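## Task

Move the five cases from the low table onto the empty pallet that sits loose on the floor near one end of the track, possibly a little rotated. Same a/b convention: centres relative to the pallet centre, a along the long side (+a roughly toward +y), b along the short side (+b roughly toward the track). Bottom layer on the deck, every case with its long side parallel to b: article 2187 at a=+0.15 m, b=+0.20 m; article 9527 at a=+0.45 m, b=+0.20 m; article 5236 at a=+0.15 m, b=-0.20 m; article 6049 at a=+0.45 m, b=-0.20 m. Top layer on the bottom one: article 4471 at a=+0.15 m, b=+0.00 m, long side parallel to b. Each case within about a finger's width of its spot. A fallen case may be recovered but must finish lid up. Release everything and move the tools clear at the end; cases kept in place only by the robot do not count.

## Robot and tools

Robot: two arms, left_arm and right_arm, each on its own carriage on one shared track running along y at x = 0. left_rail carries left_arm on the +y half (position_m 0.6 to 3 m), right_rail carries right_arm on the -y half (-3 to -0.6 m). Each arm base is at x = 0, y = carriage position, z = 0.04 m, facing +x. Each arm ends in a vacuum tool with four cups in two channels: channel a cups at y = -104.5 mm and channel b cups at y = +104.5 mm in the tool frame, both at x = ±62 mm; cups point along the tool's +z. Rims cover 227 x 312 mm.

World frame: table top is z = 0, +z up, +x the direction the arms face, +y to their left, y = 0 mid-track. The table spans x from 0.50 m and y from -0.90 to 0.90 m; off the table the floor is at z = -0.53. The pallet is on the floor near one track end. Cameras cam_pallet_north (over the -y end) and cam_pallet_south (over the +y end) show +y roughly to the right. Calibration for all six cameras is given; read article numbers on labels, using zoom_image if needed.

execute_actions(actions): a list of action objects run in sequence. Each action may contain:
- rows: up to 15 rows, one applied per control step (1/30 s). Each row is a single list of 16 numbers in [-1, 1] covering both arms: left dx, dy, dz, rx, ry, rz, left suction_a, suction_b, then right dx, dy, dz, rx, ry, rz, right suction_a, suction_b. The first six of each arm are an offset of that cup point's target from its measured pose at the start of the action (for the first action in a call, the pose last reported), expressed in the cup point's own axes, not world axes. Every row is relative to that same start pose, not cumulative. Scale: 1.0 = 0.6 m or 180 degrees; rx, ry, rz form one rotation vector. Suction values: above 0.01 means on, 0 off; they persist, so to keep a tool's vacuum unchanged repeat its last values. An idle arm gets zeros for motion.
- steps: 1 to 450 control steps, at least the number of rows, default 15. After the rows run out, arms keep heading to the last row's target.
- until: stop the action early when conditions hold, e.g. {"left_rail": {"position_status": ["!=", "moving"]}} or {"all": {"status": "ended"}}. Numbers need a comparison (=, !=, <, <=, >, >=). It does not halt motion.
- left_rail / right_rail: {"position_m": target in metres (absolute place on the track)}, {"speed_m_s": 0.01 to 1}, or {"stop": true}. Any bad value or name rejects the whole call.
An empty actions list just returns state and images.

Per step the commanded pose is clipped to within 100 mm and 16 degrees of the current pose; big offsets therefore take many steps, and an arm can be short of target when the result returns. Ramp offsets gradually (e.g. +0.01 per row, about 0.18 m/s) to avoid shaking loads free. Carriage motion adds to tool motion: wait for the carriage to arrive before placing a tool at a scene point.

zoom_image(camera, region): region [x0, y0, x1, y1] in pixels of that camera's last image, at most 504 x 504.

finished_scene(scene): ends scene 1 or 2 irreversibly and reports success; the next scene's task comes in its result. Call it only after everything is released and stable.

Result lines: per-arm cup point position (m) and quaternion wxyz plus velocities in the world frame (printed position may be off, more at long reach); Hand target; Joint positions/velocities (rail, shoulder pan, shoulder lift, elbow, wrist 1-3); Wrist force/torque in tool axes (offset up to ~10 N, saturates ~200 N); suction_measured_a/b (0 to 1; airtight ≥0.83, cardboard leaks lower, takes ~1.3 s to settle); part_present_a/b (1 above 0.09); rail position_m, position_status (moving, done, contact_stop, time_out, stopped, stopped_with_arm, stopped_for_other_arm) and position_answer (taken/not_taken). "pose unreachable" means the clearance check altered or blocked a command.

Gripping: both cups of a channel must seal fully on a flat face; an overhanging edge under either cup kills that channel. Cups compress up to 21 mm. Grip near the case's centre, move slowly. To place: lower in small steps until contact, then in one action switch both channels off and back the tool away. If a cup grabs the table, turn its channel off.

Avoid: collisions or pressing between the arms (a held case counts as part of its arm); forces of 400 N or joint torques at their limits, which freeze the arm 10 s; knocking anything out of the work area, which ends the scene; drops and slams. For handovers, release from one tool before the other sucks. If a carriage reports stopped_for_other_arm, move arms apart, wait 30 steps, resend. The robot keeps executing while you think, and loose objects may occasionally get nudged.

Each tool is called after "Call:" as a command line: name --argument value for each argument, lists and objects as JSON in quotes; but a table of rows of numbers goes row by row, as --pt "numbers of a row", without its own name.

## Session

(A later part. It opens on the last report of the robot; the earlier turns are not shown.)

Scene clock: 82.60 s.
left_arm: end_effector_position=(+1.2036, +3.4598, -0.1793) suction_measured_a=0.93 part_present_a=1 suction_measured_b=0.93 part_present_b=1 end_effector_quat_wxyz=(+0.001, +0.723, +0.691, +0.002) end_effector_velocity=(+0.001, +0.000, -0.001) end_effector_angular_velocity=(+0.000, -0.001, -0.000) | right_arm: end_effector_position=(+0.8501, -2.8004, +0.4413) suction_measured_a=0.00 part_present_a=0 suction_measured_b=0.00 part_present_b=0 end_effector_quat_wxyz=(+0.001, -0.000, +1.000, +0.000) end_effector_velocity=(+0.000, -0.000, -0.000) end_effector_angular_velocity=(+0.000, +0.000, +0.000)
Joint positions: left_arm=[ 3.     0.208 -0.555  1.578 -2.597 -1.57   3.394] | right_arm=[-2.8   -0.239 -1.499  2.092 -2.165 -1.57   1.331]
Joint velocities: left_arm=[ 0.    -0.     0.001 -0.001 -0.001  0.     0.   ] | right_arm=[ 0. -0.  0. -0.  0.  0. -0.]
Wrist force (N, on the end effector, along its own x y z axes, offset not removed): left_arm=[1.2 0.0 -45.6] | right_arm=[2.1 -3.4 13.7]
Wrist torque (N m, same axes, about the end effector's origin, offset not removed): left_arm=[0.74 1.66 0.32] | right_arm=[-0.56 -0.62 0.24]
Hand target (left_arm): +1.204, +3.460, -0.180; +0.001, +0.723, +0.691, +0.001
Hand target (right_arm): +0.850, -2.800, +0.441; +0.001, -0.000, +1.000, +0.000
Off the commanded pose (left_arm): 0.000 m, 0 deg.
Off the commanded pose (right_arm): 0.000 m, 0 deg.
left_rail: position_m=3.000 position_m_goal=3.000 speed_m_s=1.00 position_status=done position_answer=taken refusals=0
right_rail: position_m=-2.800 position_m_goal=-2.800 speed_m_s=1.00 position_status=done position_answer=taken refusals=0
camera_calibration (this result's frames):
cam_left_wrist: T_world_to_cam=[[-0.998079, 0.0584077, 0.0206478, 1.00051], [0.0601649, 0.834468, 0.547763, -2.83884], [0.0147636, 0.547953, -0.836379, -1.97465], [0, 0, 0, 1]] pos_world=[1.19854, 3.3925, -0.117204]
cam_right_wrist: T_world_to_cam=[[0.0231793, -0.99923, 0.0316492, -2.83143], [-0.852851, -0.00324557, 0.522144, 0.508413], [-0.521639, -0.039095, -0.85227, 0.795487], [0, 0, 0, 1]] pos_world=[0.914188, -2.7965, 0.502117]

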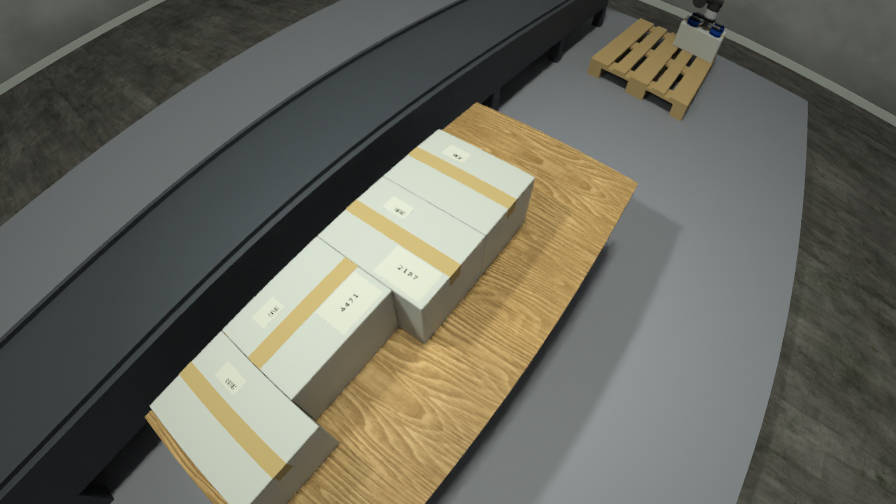

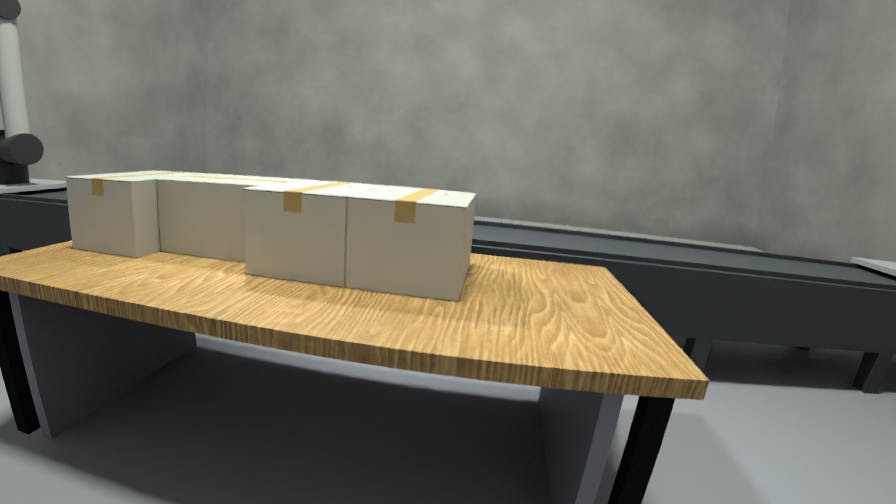

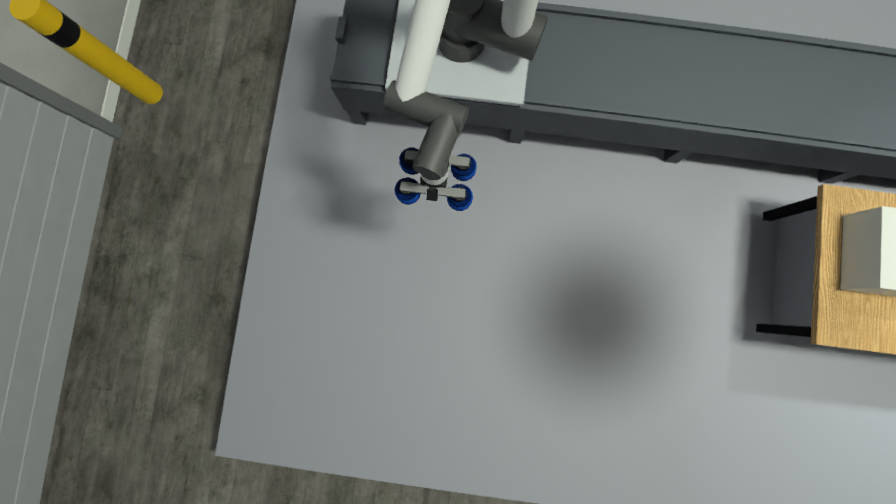

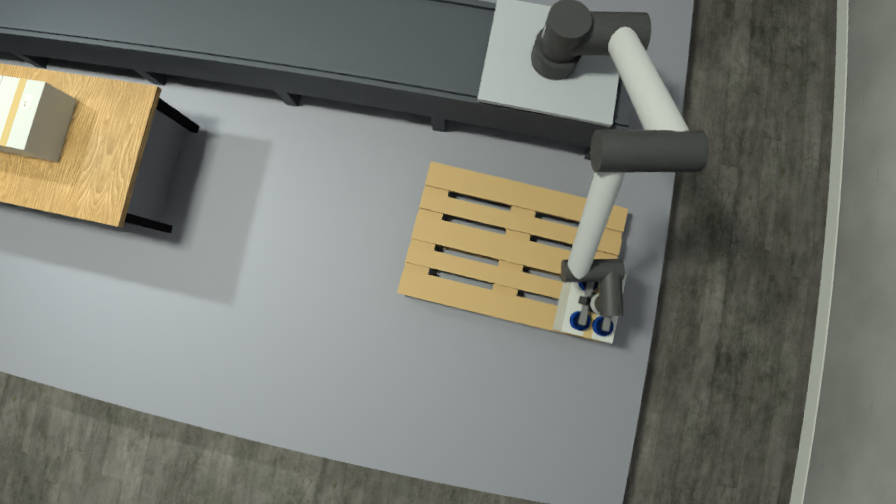

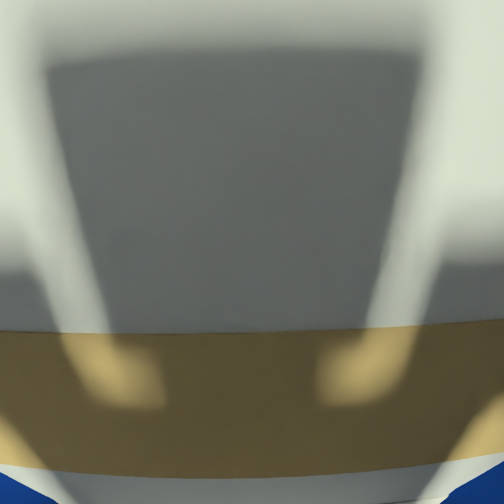

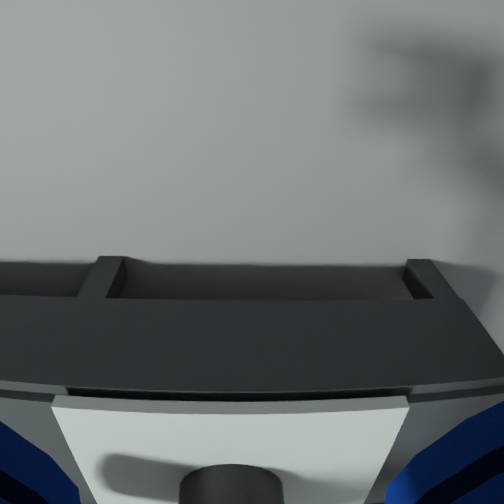

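Call:
execute_actions --actions '[{"rows":[[0,0,-0.003,0,0,0,0,0,0,0,0,0,0,0,0,0],[0,0,-0.006,0,0,0,0,0,0,0,0,0,0,0,0,0],[0,0,-0.01,0,0,0,0,0,0,0,0,0,0,0,0,0],[0,0,-0.014,0,0,0,0,0,0,0,0,0,0,0,0,0],[0,0,-0.018,0,0,0,0,0,0,0,0,0,0,0,0,0],[0,0,-0.024,0,0,0,0,0,0,0,0,0,0,0,0,0],[0,0,-0.03,0,0,0,0,0,0,0,0,0,0,0,0,0],[0,0,-0.04,0,0,0,0,0,0,0,0,0,0,0,0,0],[0,0,-0.06,0,0,0,0,0,0,0,0,0,0,0,0,0],[0,0,-0.086,0,0,0,0,0,0,0,0,0,0,0,0,0]],"steps":20},{"left_rail":{"position_m":0.6},"rows":[[-0.515,-0.31,-0.667,0,0,-0.0146,0,0,0,0,0,0,0,0,0,0]],"steps":45},{"rows":[[-0.798,-0.269,0,0,0,0,0,0,0,0,0,0,0,0,0,0]],"steps":44},{"rows":[[0,0,0.015,0,0,0,1,1,0,0,0,0,0,0,0,0],[0,0,0.03,0,0,0,1,1,0,0,0,0,0,0,0,0],[0,0,0.045,0,0,0,1,1,0,0,0,0,0,0,0,0],[0,0,0.06,0,0,0,1,1,0,0,0,0,0,0,0,0],[0,0,0.073,0,0,0,1,1,0,0,0,0,0,0,0,0],[0,0,0.085,0,0,0,1,1,0,0,0,0,0,0,0,0]],"steps":28}]'

Call:
zoom_image --camera "cam_pallet_south" --region '[500, 200, 650, 360]'

Scene clock: 100.70 s.
left_arm: end_effector_position=(+0.8418, +0.2796, +0.2196) suction_measured_a=0.93 part_present_a=1 suction_measured_b=0.93 part_present_b=1 end_effector_quat_wxyz=(+0.001, +0.707, +0.708, +0.000) end_effector_velocity=(-0.000, +0.000, -0.000) end_effector_angular_velocity=(-0.000, +0.001, -0.001) | right_arm: end_effector_position=(+0.8501, -2.8004, +0.4413) suction_measured_a=0.00 part_present_a=0 suction_measured_b=0.00 part_present_b=0 end_effector_quat_wxyz=(+0.001, -0.000, +1.000, +0.000) end_effector_velocity=(+0.000, -0.000, -0.000) end_effector_angular_velocity=(+0.000, +0.000, -0.000)
Joint positions: left_arm=[ 0.6   -0.589 -1.238  2.167 -2.502 -1.57   2.551] | right_arm=[-2.8   -0.239 -1.499  2.092 -2.165 -1.57   1.331]
Joint velocities: left_arm=[ 0.     0.     0.     0.    -0.    -0.     0.001] | right_arm=[ 0.  0.  0. -0.  0.  0.  0.]
Wrist force (N, on the end effector, along its own x y z axes, offset not removed): left_arm=[2.9 3.0 -30.0] | right_arm=[4.8 -2.4 11.7]
Wrist torque (N m, same axes, about the end effector's origin, offset not removed): left_arm=[-2.88 -0.12 0.37] | right_arm=[-0.51 -0.89 0.22]
Hand target (left_arm): +0.842, +0.280, +0.219; +0.001, +0.707, +0.708, +0.000
Hand target (right_arm): +0.850, -2.800, +0.441; +0.001, -0.000, +1.000, +0.000
Off the commanded pose (left_arm): 0.000 m, 0 deg.
Off the commanded pose (right_arm): 0.000 m, 0 deg.
left_rail: position_m=0.600 position_m_goal=0.600 speed_m_s=1.00 position_status=done position_answer=taken refusals=0
right_rail: position_m=-2.800 position_m_goal=-2.800 speed_m_s=1.00 position_status=done position_answer=taken refusals=0
camera_calibration (this result's frames):
cam_left_wrist: T_world_to_cam=[[-0.999692, 0.0125033, 0.0214581, 0.830928], [0.0221924, 0.837586, 0.545855, -0.350327], [-0.011148, 0.546162, -0.837605, 0.129501], [0, 0, 0, 1]] pos_world=[0.83989, 0.212311, 0.281868]
cam_right_wrist: T_world_to_cam=[[0.0231793, -0.99923, 0.0316494, -2.83143], [-0.852851, -0.00324549, 0.522144, 0.508413], [-0.521639, -0.0390952, -0.85227, 0.795487], [0, 0, 0, 1]] pos_world=[0.914188, -2.7965, 0.502117]

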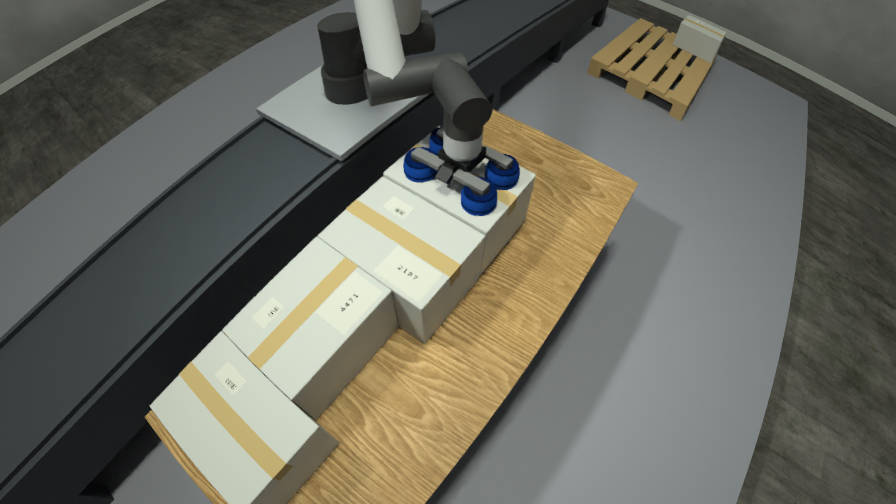

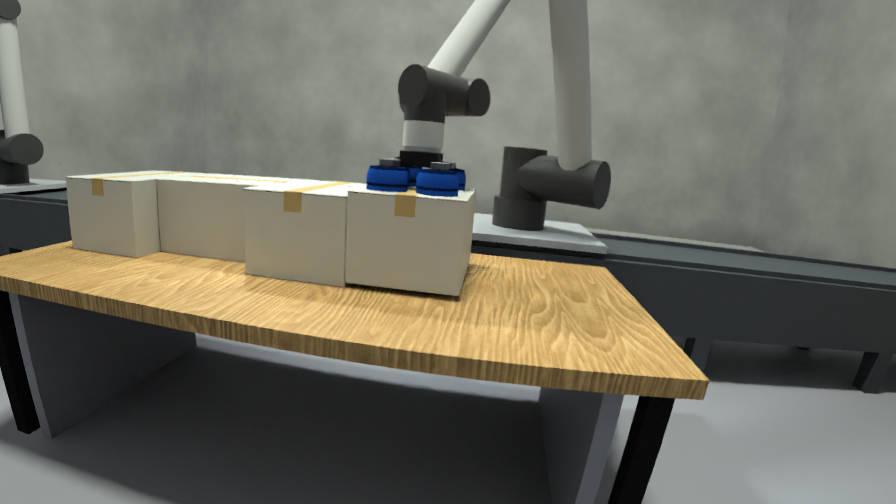

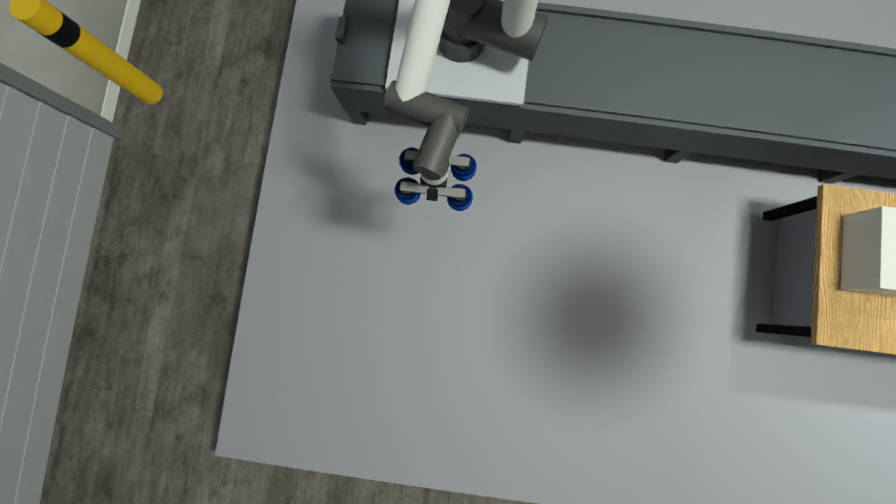

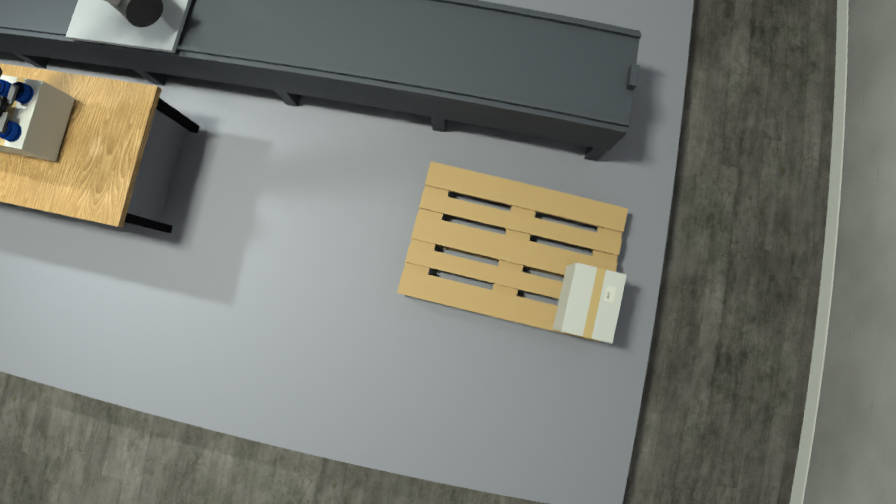

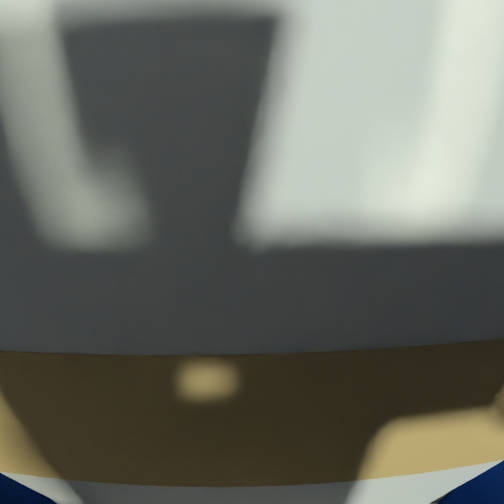

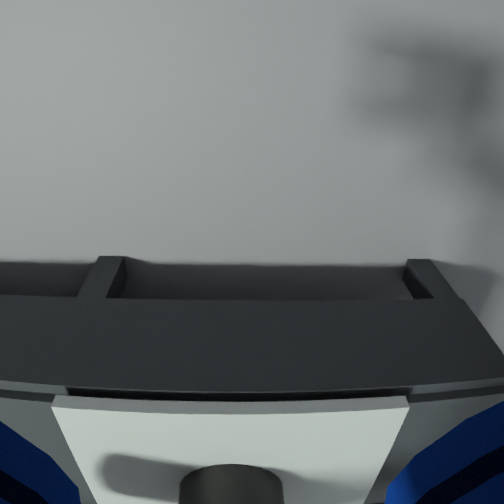

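Region (500, 200, 650, 360) of cam_pallet_south's 896x504 image, scaled by 3.150, with more detail than that image has; it fills the left 472 columns of this view, and the rest is white.

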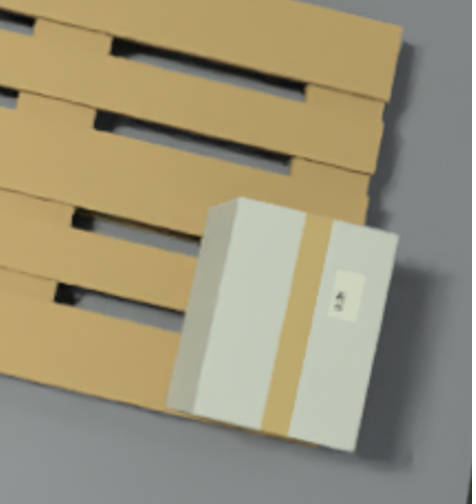

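Call:
execute_actions --actions '[]'

Scene clock: 117.23 s.
left_arm: end_effector_position=(+0.8418, +0.2796, +0.2195) suction_measured_a=0.93 part_present_a=1 suction_measured_b=0.93 part_present_b=1 end_effector_quat_wxyz=(+0.001, +0.707, +0.708, +0.000) end_effector_velocity=(+0.000, -0.000, -0.000) end_effector_angular_velocity=(+0.000, +0.000, +0.000) | right_arm: end_effector_position=(+0.8501, -2.8004, +0.4413) suction_measured_a=0.00 part_present_a=0 suction_measured_b=0.00 part_present_b=0 end_effector_quat_wxyz=(+0.001, -0.000, +1.000, +0.000) end_effector_velocity=(-0.000, +0.000, +0.000) end_effector_angular_velocity=(+0.000, -0.000, -0.000)
Joint positions: left_arm=[ 0.6   -0.589 -1.238  2.167 -2.502 -1.57   2.551] | right_arm=[-2.8   -0.239 -1.499  2.092 -2.165 -1.57   1.331]
Joint velocities: left_arm=[ 0. -0.  0. -0. -0.  0. -0.] | right_arm=[ 0.  0. -0.  0.  0.  0.  0.]
Wrist force (N, on the end effector, along its own x y z axes, offset not removed): left_arm=[-2.0 0.3 -31.4] | right_arm=[2.4 -1.9 4.1]
Wrist torque (N m, same axes, about the end effector's origin, offset not removed): left_arm=[-3.22 0.42 0.36] | right_arm=[-0.32 -0.68 0.05]
Hand target (left_arm): +0.842, +0.280, +0.219; +0.001, +0.707, +0.708, +0.000
Hand target (right_arm): +0.850, -2.800, +0.441; +0.001, -0.000, +1.000, +0.000
Off the commanded pose (left_arm): 0.000 m, 0 deg.
Off the commanded pose (right_arm): 0.000 m, 0 deg.
left_rail: position_m=0.600 position_m_goal=0.600 speed_m_s=1.00 position_status=done position_answer=taken refusals=0
right_rail: position_m=-2.800 position_m_goal=-2.800 speed_m_s=1.00 position_status=done position_answer=taken refusals=0
camera_calibration (this result's frames):
cam_left_wrist: T_world_to_cam=[[-0.999687, 0.0125626, 0.0216351, 0.830813], [0.0223386, 0.837589, 0.545844, -0.350414], [-0.0112641, 0.546156, -0.837608, 0.129486], [0, 0, 0, 1]] pos_world=[0.839839, 0.212346, 0.281755]
cam_right_wrist: T_world_to_cam=[[0.0231792, -0.99923, 0.0316491, -2.83143], [-0.852851, -0.00324554, 0.522144, 0.508413], [-0.521639, -0.0390949, -0.85227, 0.795487], [0, 0, 0, 1]] pos_world=[0.914188, -2.7965, 0.502117]

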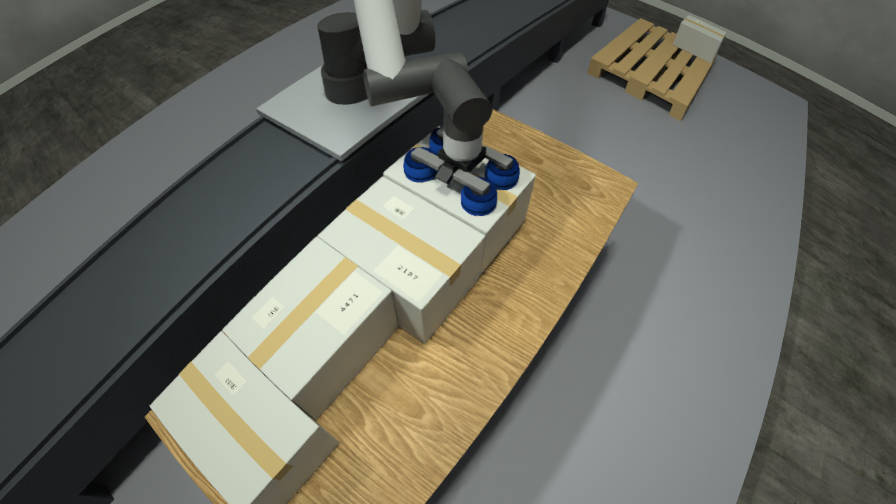

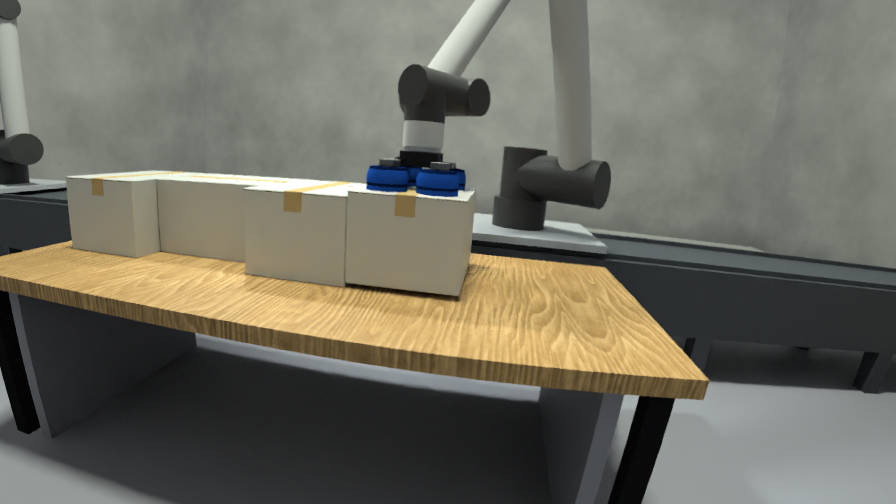

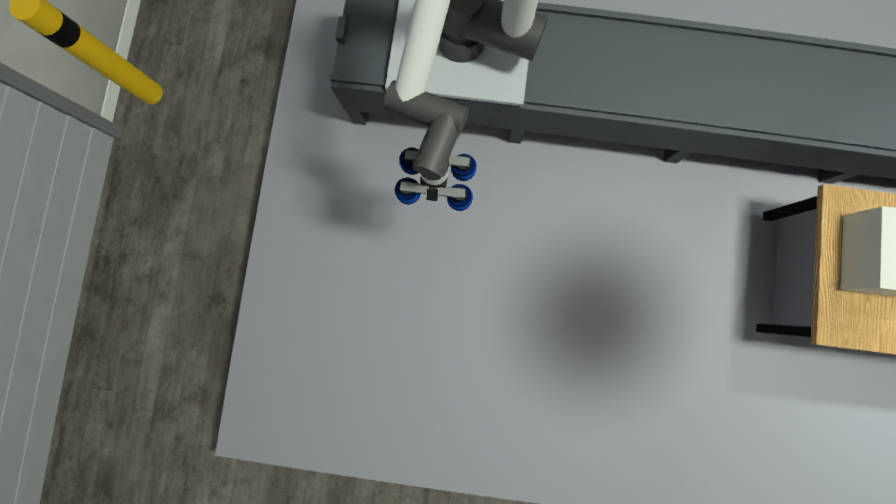

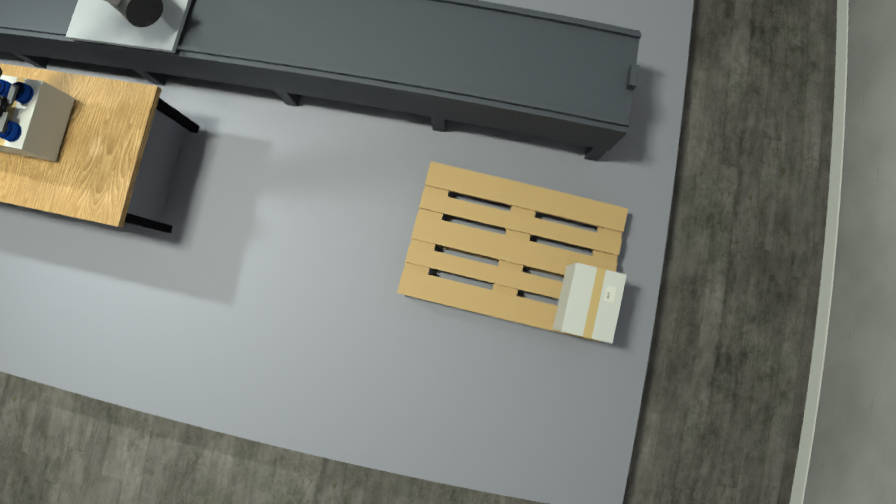

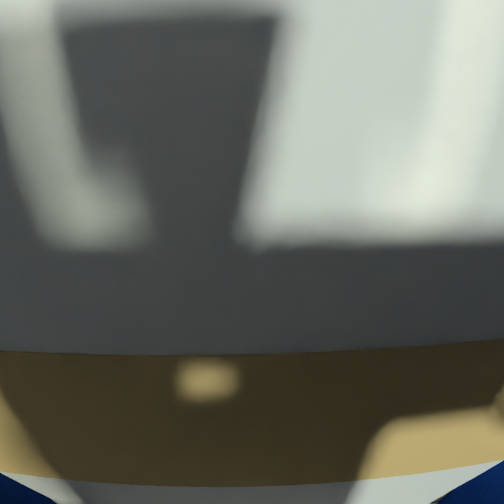

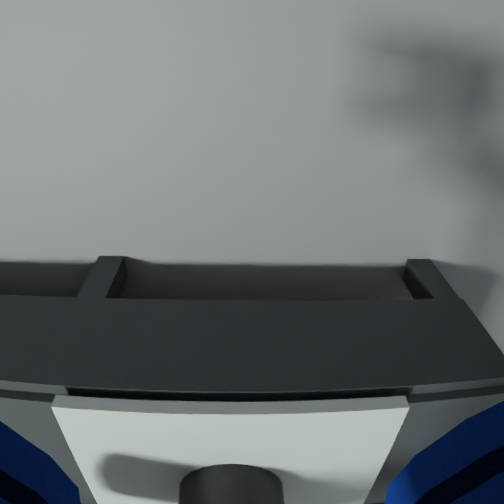

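Call:
execute_actions --actions '[{"rows":[[0,0,-0.01,0,0,0,1,1,0,0,0,0,0,0,0,0],[0,0,-0.02,0,0,0,1,1,0,0,0,0,0,0,0,0],[0,0,-0.03,0,0,0,1,1,0,0,0,0,0,0,0,0],[0,0,-0.045,0,0,0,1,1,0,0,0,0,0,0,0,0],[0,0,-0.07,0,0,0,1,1,0,0,0,0,0,0,0,0]],"steps":14},{"left_rail":{"position_m":3.0},"rows":[[0,0,0,0,0,0,1,1,0,0,0,0,0,0,0,0],[0.02,0,0,0,0,0,1,1,0,0,0,0,0,0,0,0],[0.04,0,0,0,0,0,1,1,0,0,0,0,0,0,0,0],[0.07,0,0,0,0,0,1,1,0,0,0,0,0,0,0,0],[0.12,-0.01,0,0,0,0,1,1,0,0,0,0,0,0,0,0],[0.67,-0.065,0,0,0,0,1,1,0,0,0,0,0,0,0,0]],"steps":40},{"rows":[[0.03,0,0.01,0,0,0,1,1,0,0,0,0,0,0,0,0],[0.07,0,0.03,0,0,0,1,1,0,0,0,0,0,0,0,0],[0.12,0,0.05,0,0,0,1,1,0,0,0,0,0,0,0,0],[0.653,0,0.28,0,0,0.0146,1,1,0,0,0,0,0,0,0,0]],"steps":49}]'

Scene clock: 128.17 s.
left_arm: end_effector_position=(+0.8028, +3.4747, +0.0921) suction_measured_a=0.93 part_present_a=1 suction_measured_b=0.93 part_present_b=1 end_effector_quat_wxyz=(+0.001, +0.723, +0.691, +0.001) end_effector_velocity=(+0.000, -0.002, -0.000) end_effector_angular_velocity=(-0.007, -0.001, -0.000) | right_arm: end_effector_position=(+0.8501, -2.8004, +0.4413) suction_measured_a=0.00 part_present_a=0 suction_measured_b=0.00 part_present_b=0 end_effector_quat_wxyz=(+0.001, -0.000, +1.000, +0.000) end_effector_velocity=(+0.000, -0.000, -0.000) end_effector_angular_velocity=(+0.000, +0.000, +0.000)
Joint positions: left_arm=[ 3.     0.317 -1.062  2.162 -2.673 -1.571  3.503] | right_arm=[-2.8   -0.239 -1.499  2.092 -2.165 -1.57   1.331]
Joint velocities: left_arm=[ 0.    -0.    -0.     0.     0.002 -0.006  0.   ] | right_arm=[ 0. -0.  0. -0. -0.  0. -0.]
Wrist force (N, on the end effector, along its own x y z axes, offset not removed): left_arm=[13.8 4.0 -33.2] | right_arm=[3.2 -6.8 5.4]
Wrist torque (N m, same axes, about the end effector's origin, offset not removed): left_arm=[-2.51 0.45 0.76] | right_arm=[-1.00 -0.55 0.18]
Hand target (left_arm): +0.803, +3.475, +0.092; +0.001, +0.723, +0.691, +0.001
Hand target (right_arm): +0.850, -2.800, +0.441; +0.001, -0.000, +1.000, +0.000
Off the commanded pose (left_arm): 0.001 m, 0 deg.
Off the commanded pose (right_arm): 0.000 m, 0 deg.
left_rail: position_m=3.000 position_m_goal=3.000 speed_m_s=1.00 position_status=done position_answer=taken refusals=0
right_rail: position_m=-2.800 position_m_goal=-2.800 speed_m_s=1.00 position_status=done position_answer=taken refusals=0
camera_calibration (this result's frames):
cam_left_wrist: T_world_to_cam=[[-0.998071, 0.0583349, 0.0212447, 0.594203], [0.0604336, 0.834546, 0.547614, -2.97636], [0.0142153, 0.547841, -0.836462, -1.74905], [0, 0, 0, 1]] pos_world=[0.797792, 3.40745, 0.154263]
cam_right_wrist: T_world_to_cam=[[0.0231792, -0.99923, 0.0316494, -2.83143], [-0.852851, -0.00324542, 0.522144, 0.508414], [-0.521639, -0.0390951, -0.85227, 0.795487], [0, 0, 0, 1]] pos_world=[0.914188, -2.7965, 0.502117]

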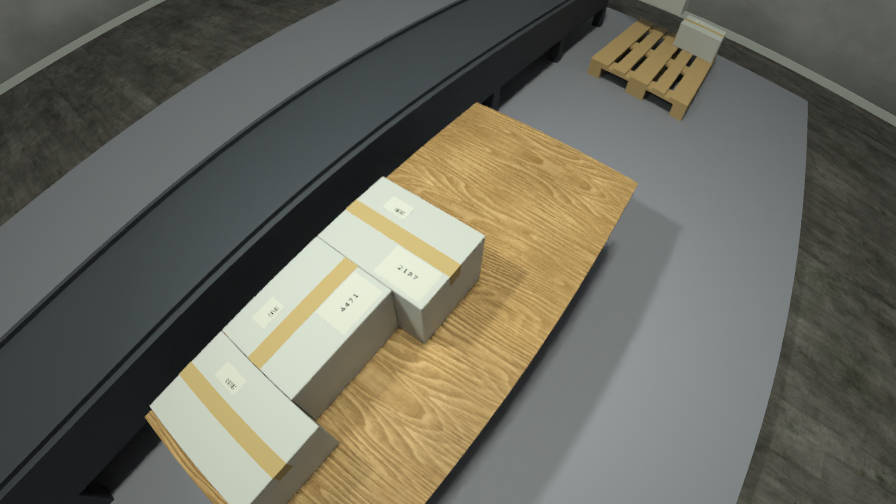

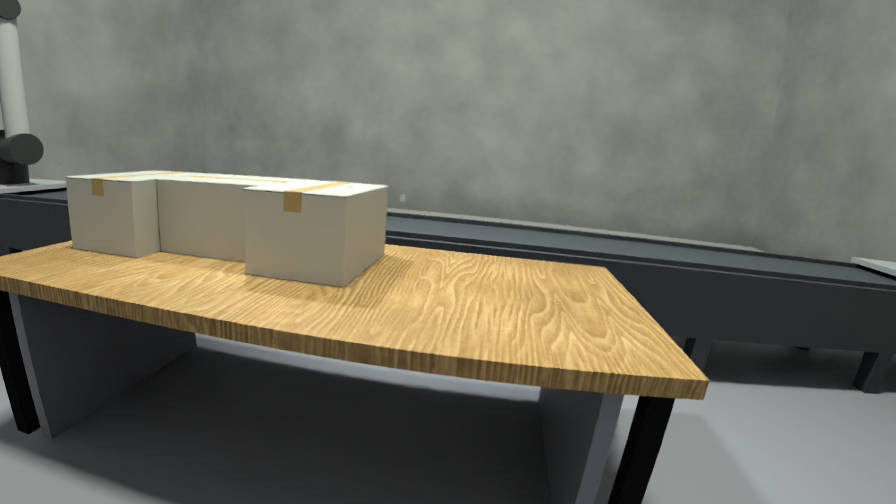

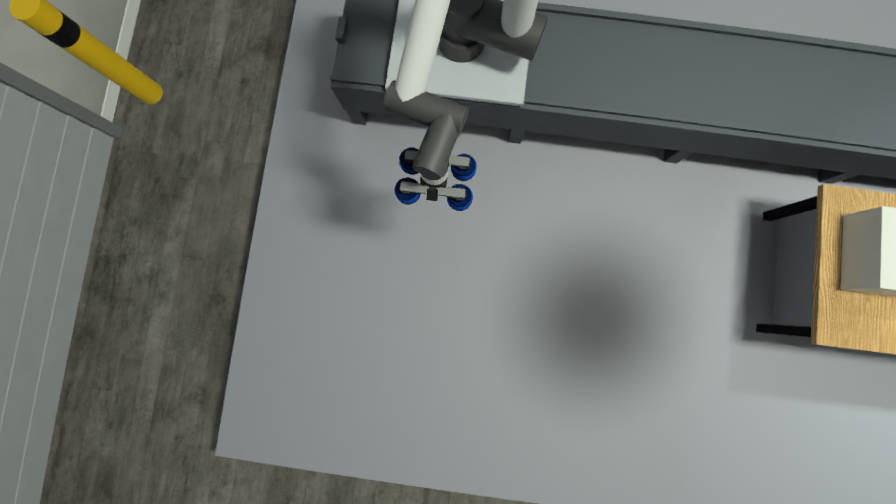

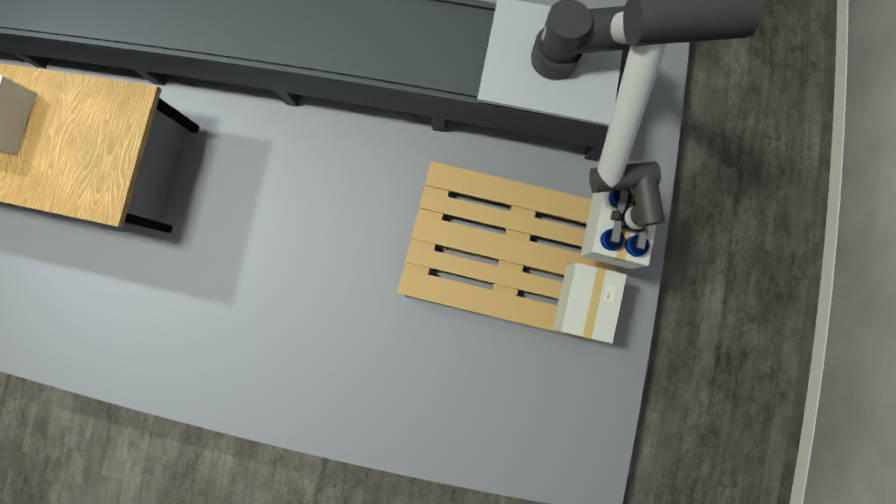

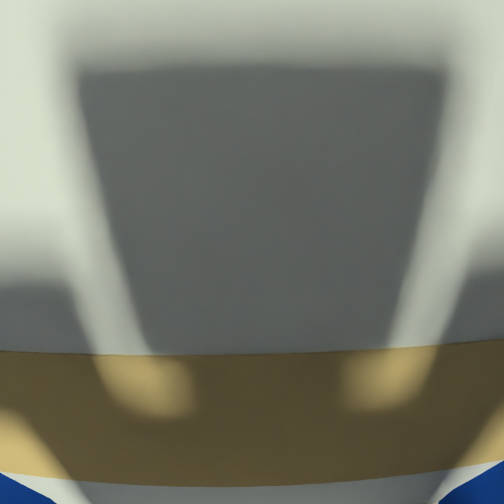

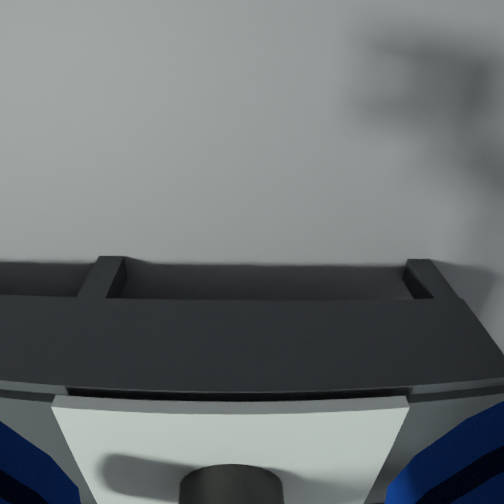

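Descend to −0.176.

Call:
execute_actions --actions '[{"rows":[[0,0,0.02,0,0,0,1,1,0,0,0,0,0,0,0,0],[0,0,0.05,0,0,0,1,1,0,0,0,0,0,0,0,0],[0,0,0.09,0,0,0,1,1,0,0,0,0,0,0,0,0],[-0.002,0,0.447,0,0,0,1,1,0,0,0,0,0,0,0,0]],"steps":32}]'

Call:
zoom_image --camera "cam_pallet_south" --region '[520,170,700,350]'

Scene clock: 138.10 s.
left_arm: end_effector_position=(+0.8029, +3.4735, -0.1762) suction_measured_a=0.93 part_present_a=1 suction_measured_b=0.93 part_present_b=1 end_effector_quat_wxyz=(+0.001, +0.723, +0.691, +0.001) end_effector_velocity=(+0.001, +0.001, -0.001) end_effector_angular_velocity=(+0.001, -0.000, +0.000) | right_arm: end_effector_position=(+0.8501, -2.8004, +0.4413) suction_measured_a=0.00 part_present_a=0 suction_measured_b=0.00 part_present_b=0 end_effector_quat_wxyz=(+0.001, -0.000, +1.000, +0.000) end_effector_velocity=(-0.000, +0.000, +0.000) end_effector_angular_velocity=(-0.000, -0.000, +0.000)
Joint positions: left_arm=[ 3.     0.315 -0.704  2.147 -3.016 -1.571  3.501] | right_arm=[-2.8   -0.239 -1.499  2.092 -2.165 -1.57   1.331]
Joint velocities: left_arm=[ 0.     0.     0.002 -0.001 -0.001  0.001  0.   ] | right_arm=[ 0.  0. -0.  0. -0.  0. -0.]
Wrist force (N, on the end effector, along its own x y z axes, offset not removed): left_arm=[3.1 4.4 -28.1] | right_arm=[9.0 -8.8 9.7]
Wrist torque (N m, same axes, about the end effector's origin, offset not removed): left_arm=[-2.72 -0.19 0.42] | right_arm=[-1.23 -1.35 0.15]
Hand target (left_arm): +0.803, +3.474, -0.176; +0.001, +0.723, +0.691, +0.001
Hand target (right_arm): +0.850, -2.800, +0.441; +0.001, -0.000, +1.000, +0.000
Off the commanded pose (left_arm): 0.001 m, 0 deg.
Off the commanded pose (right_arm): 0.000 m, 0 deg.
left_rail: position_m=3.000 position_m_goal=3.000 speed_m_s=1.00 position_status=done position_answer=taken refusals=0
right_rail: position_m=-2.800 position_m_goal=-2.800 speed_m_s=1.00 position_status=done position_answer=taken refusals=0
camera_calibration (this result's frames):
cam_left_wrist: T_world_to_cam=[[-0.998071, 0.0583567, 0.0211776, 0.600003], [0.0604157, 0.834572, 0.547575, -2.82844], [0.0142805, 0.547799, -0.836488, -1.97277], [0, 0, 0, 1]] pos_world=[0.7979, 3.40621, -0.114121]
cam_right_wrist: T_world_to_cam=[[0.0231792, -0.99923, 0.0316494, -2.83143], [-0.852851, -0.00324535, 0.522144, 0.508414], [-0.521639, -0.0390951, -0.85227, 0.795487], [0, 0, 0, 1]] pos_world=[0.914188, -2.7965, 0.502117]

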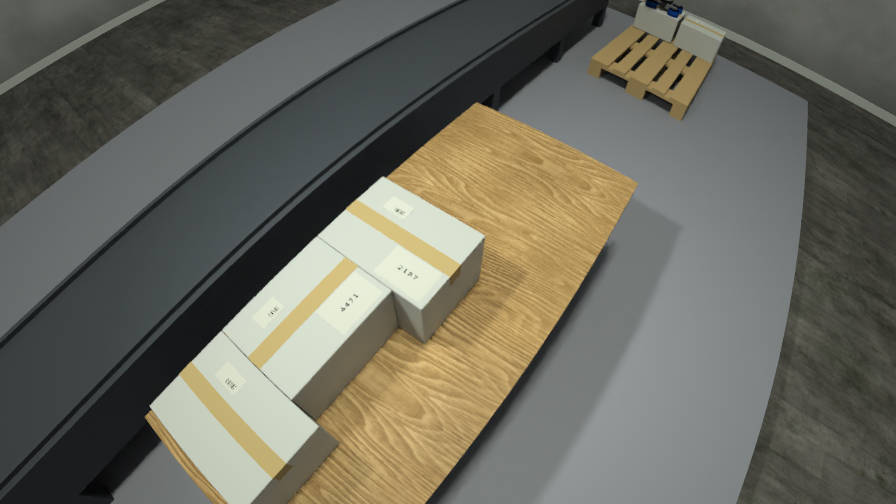

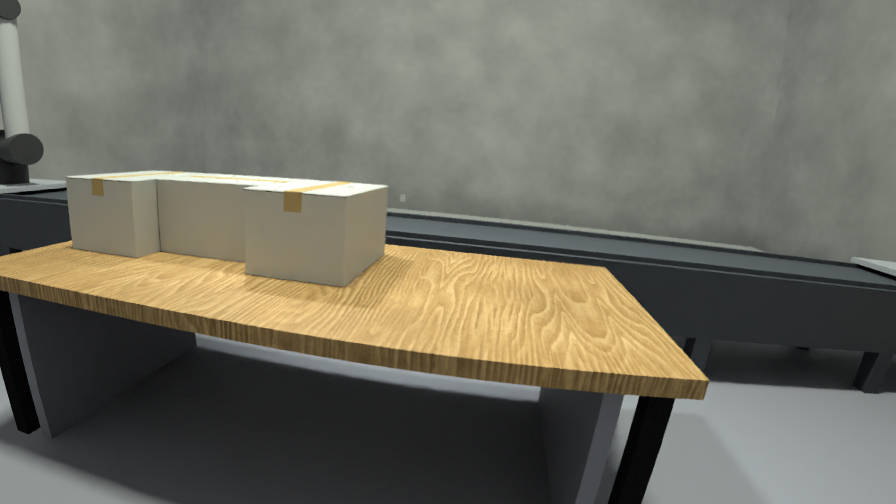

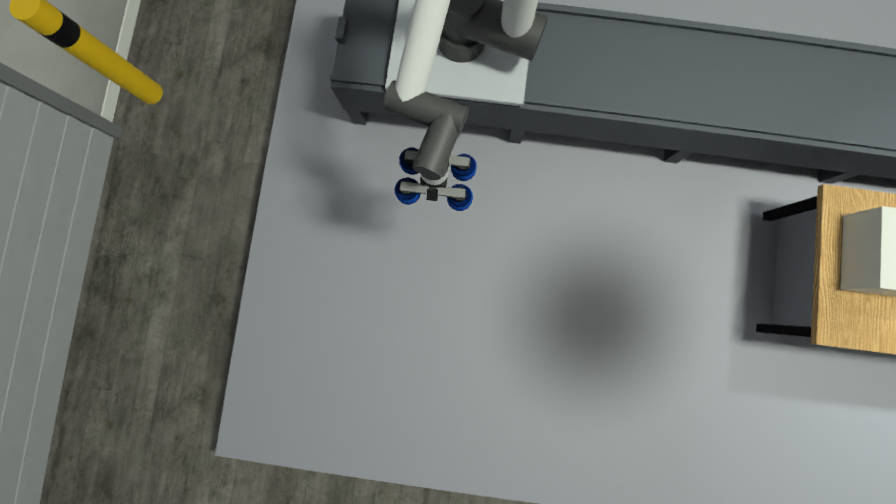

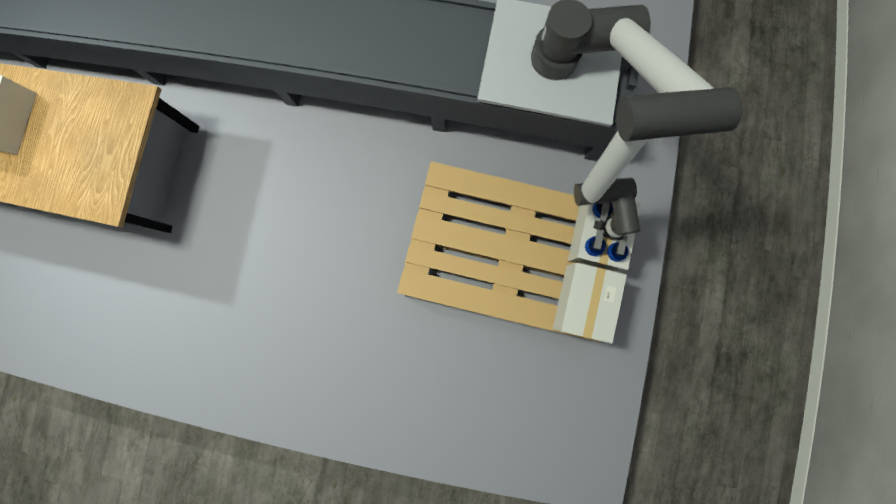

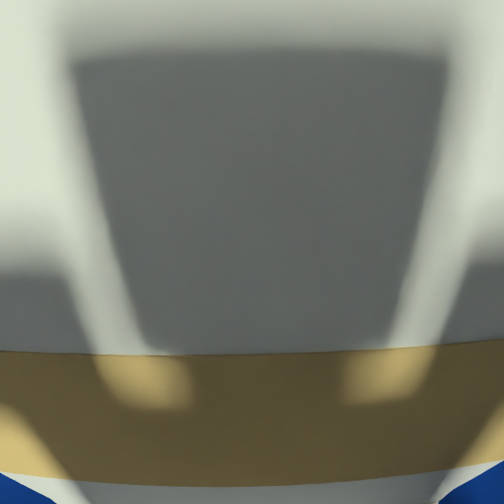

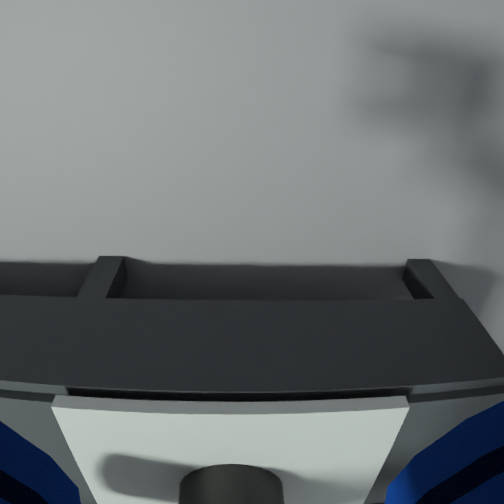

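Region (520, 170, 700, 350) of cam_pallet_south's 896x504 image, scaled by 2.800, with more detail than that image has.

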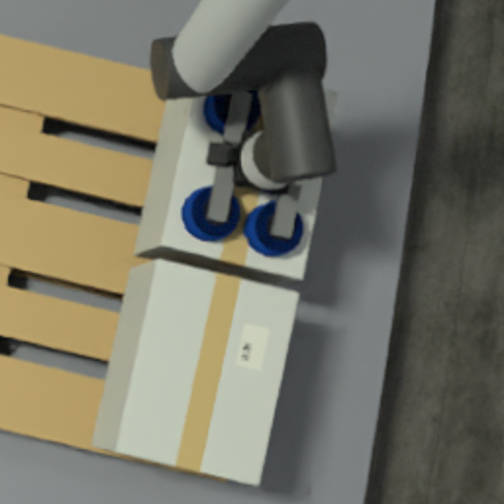

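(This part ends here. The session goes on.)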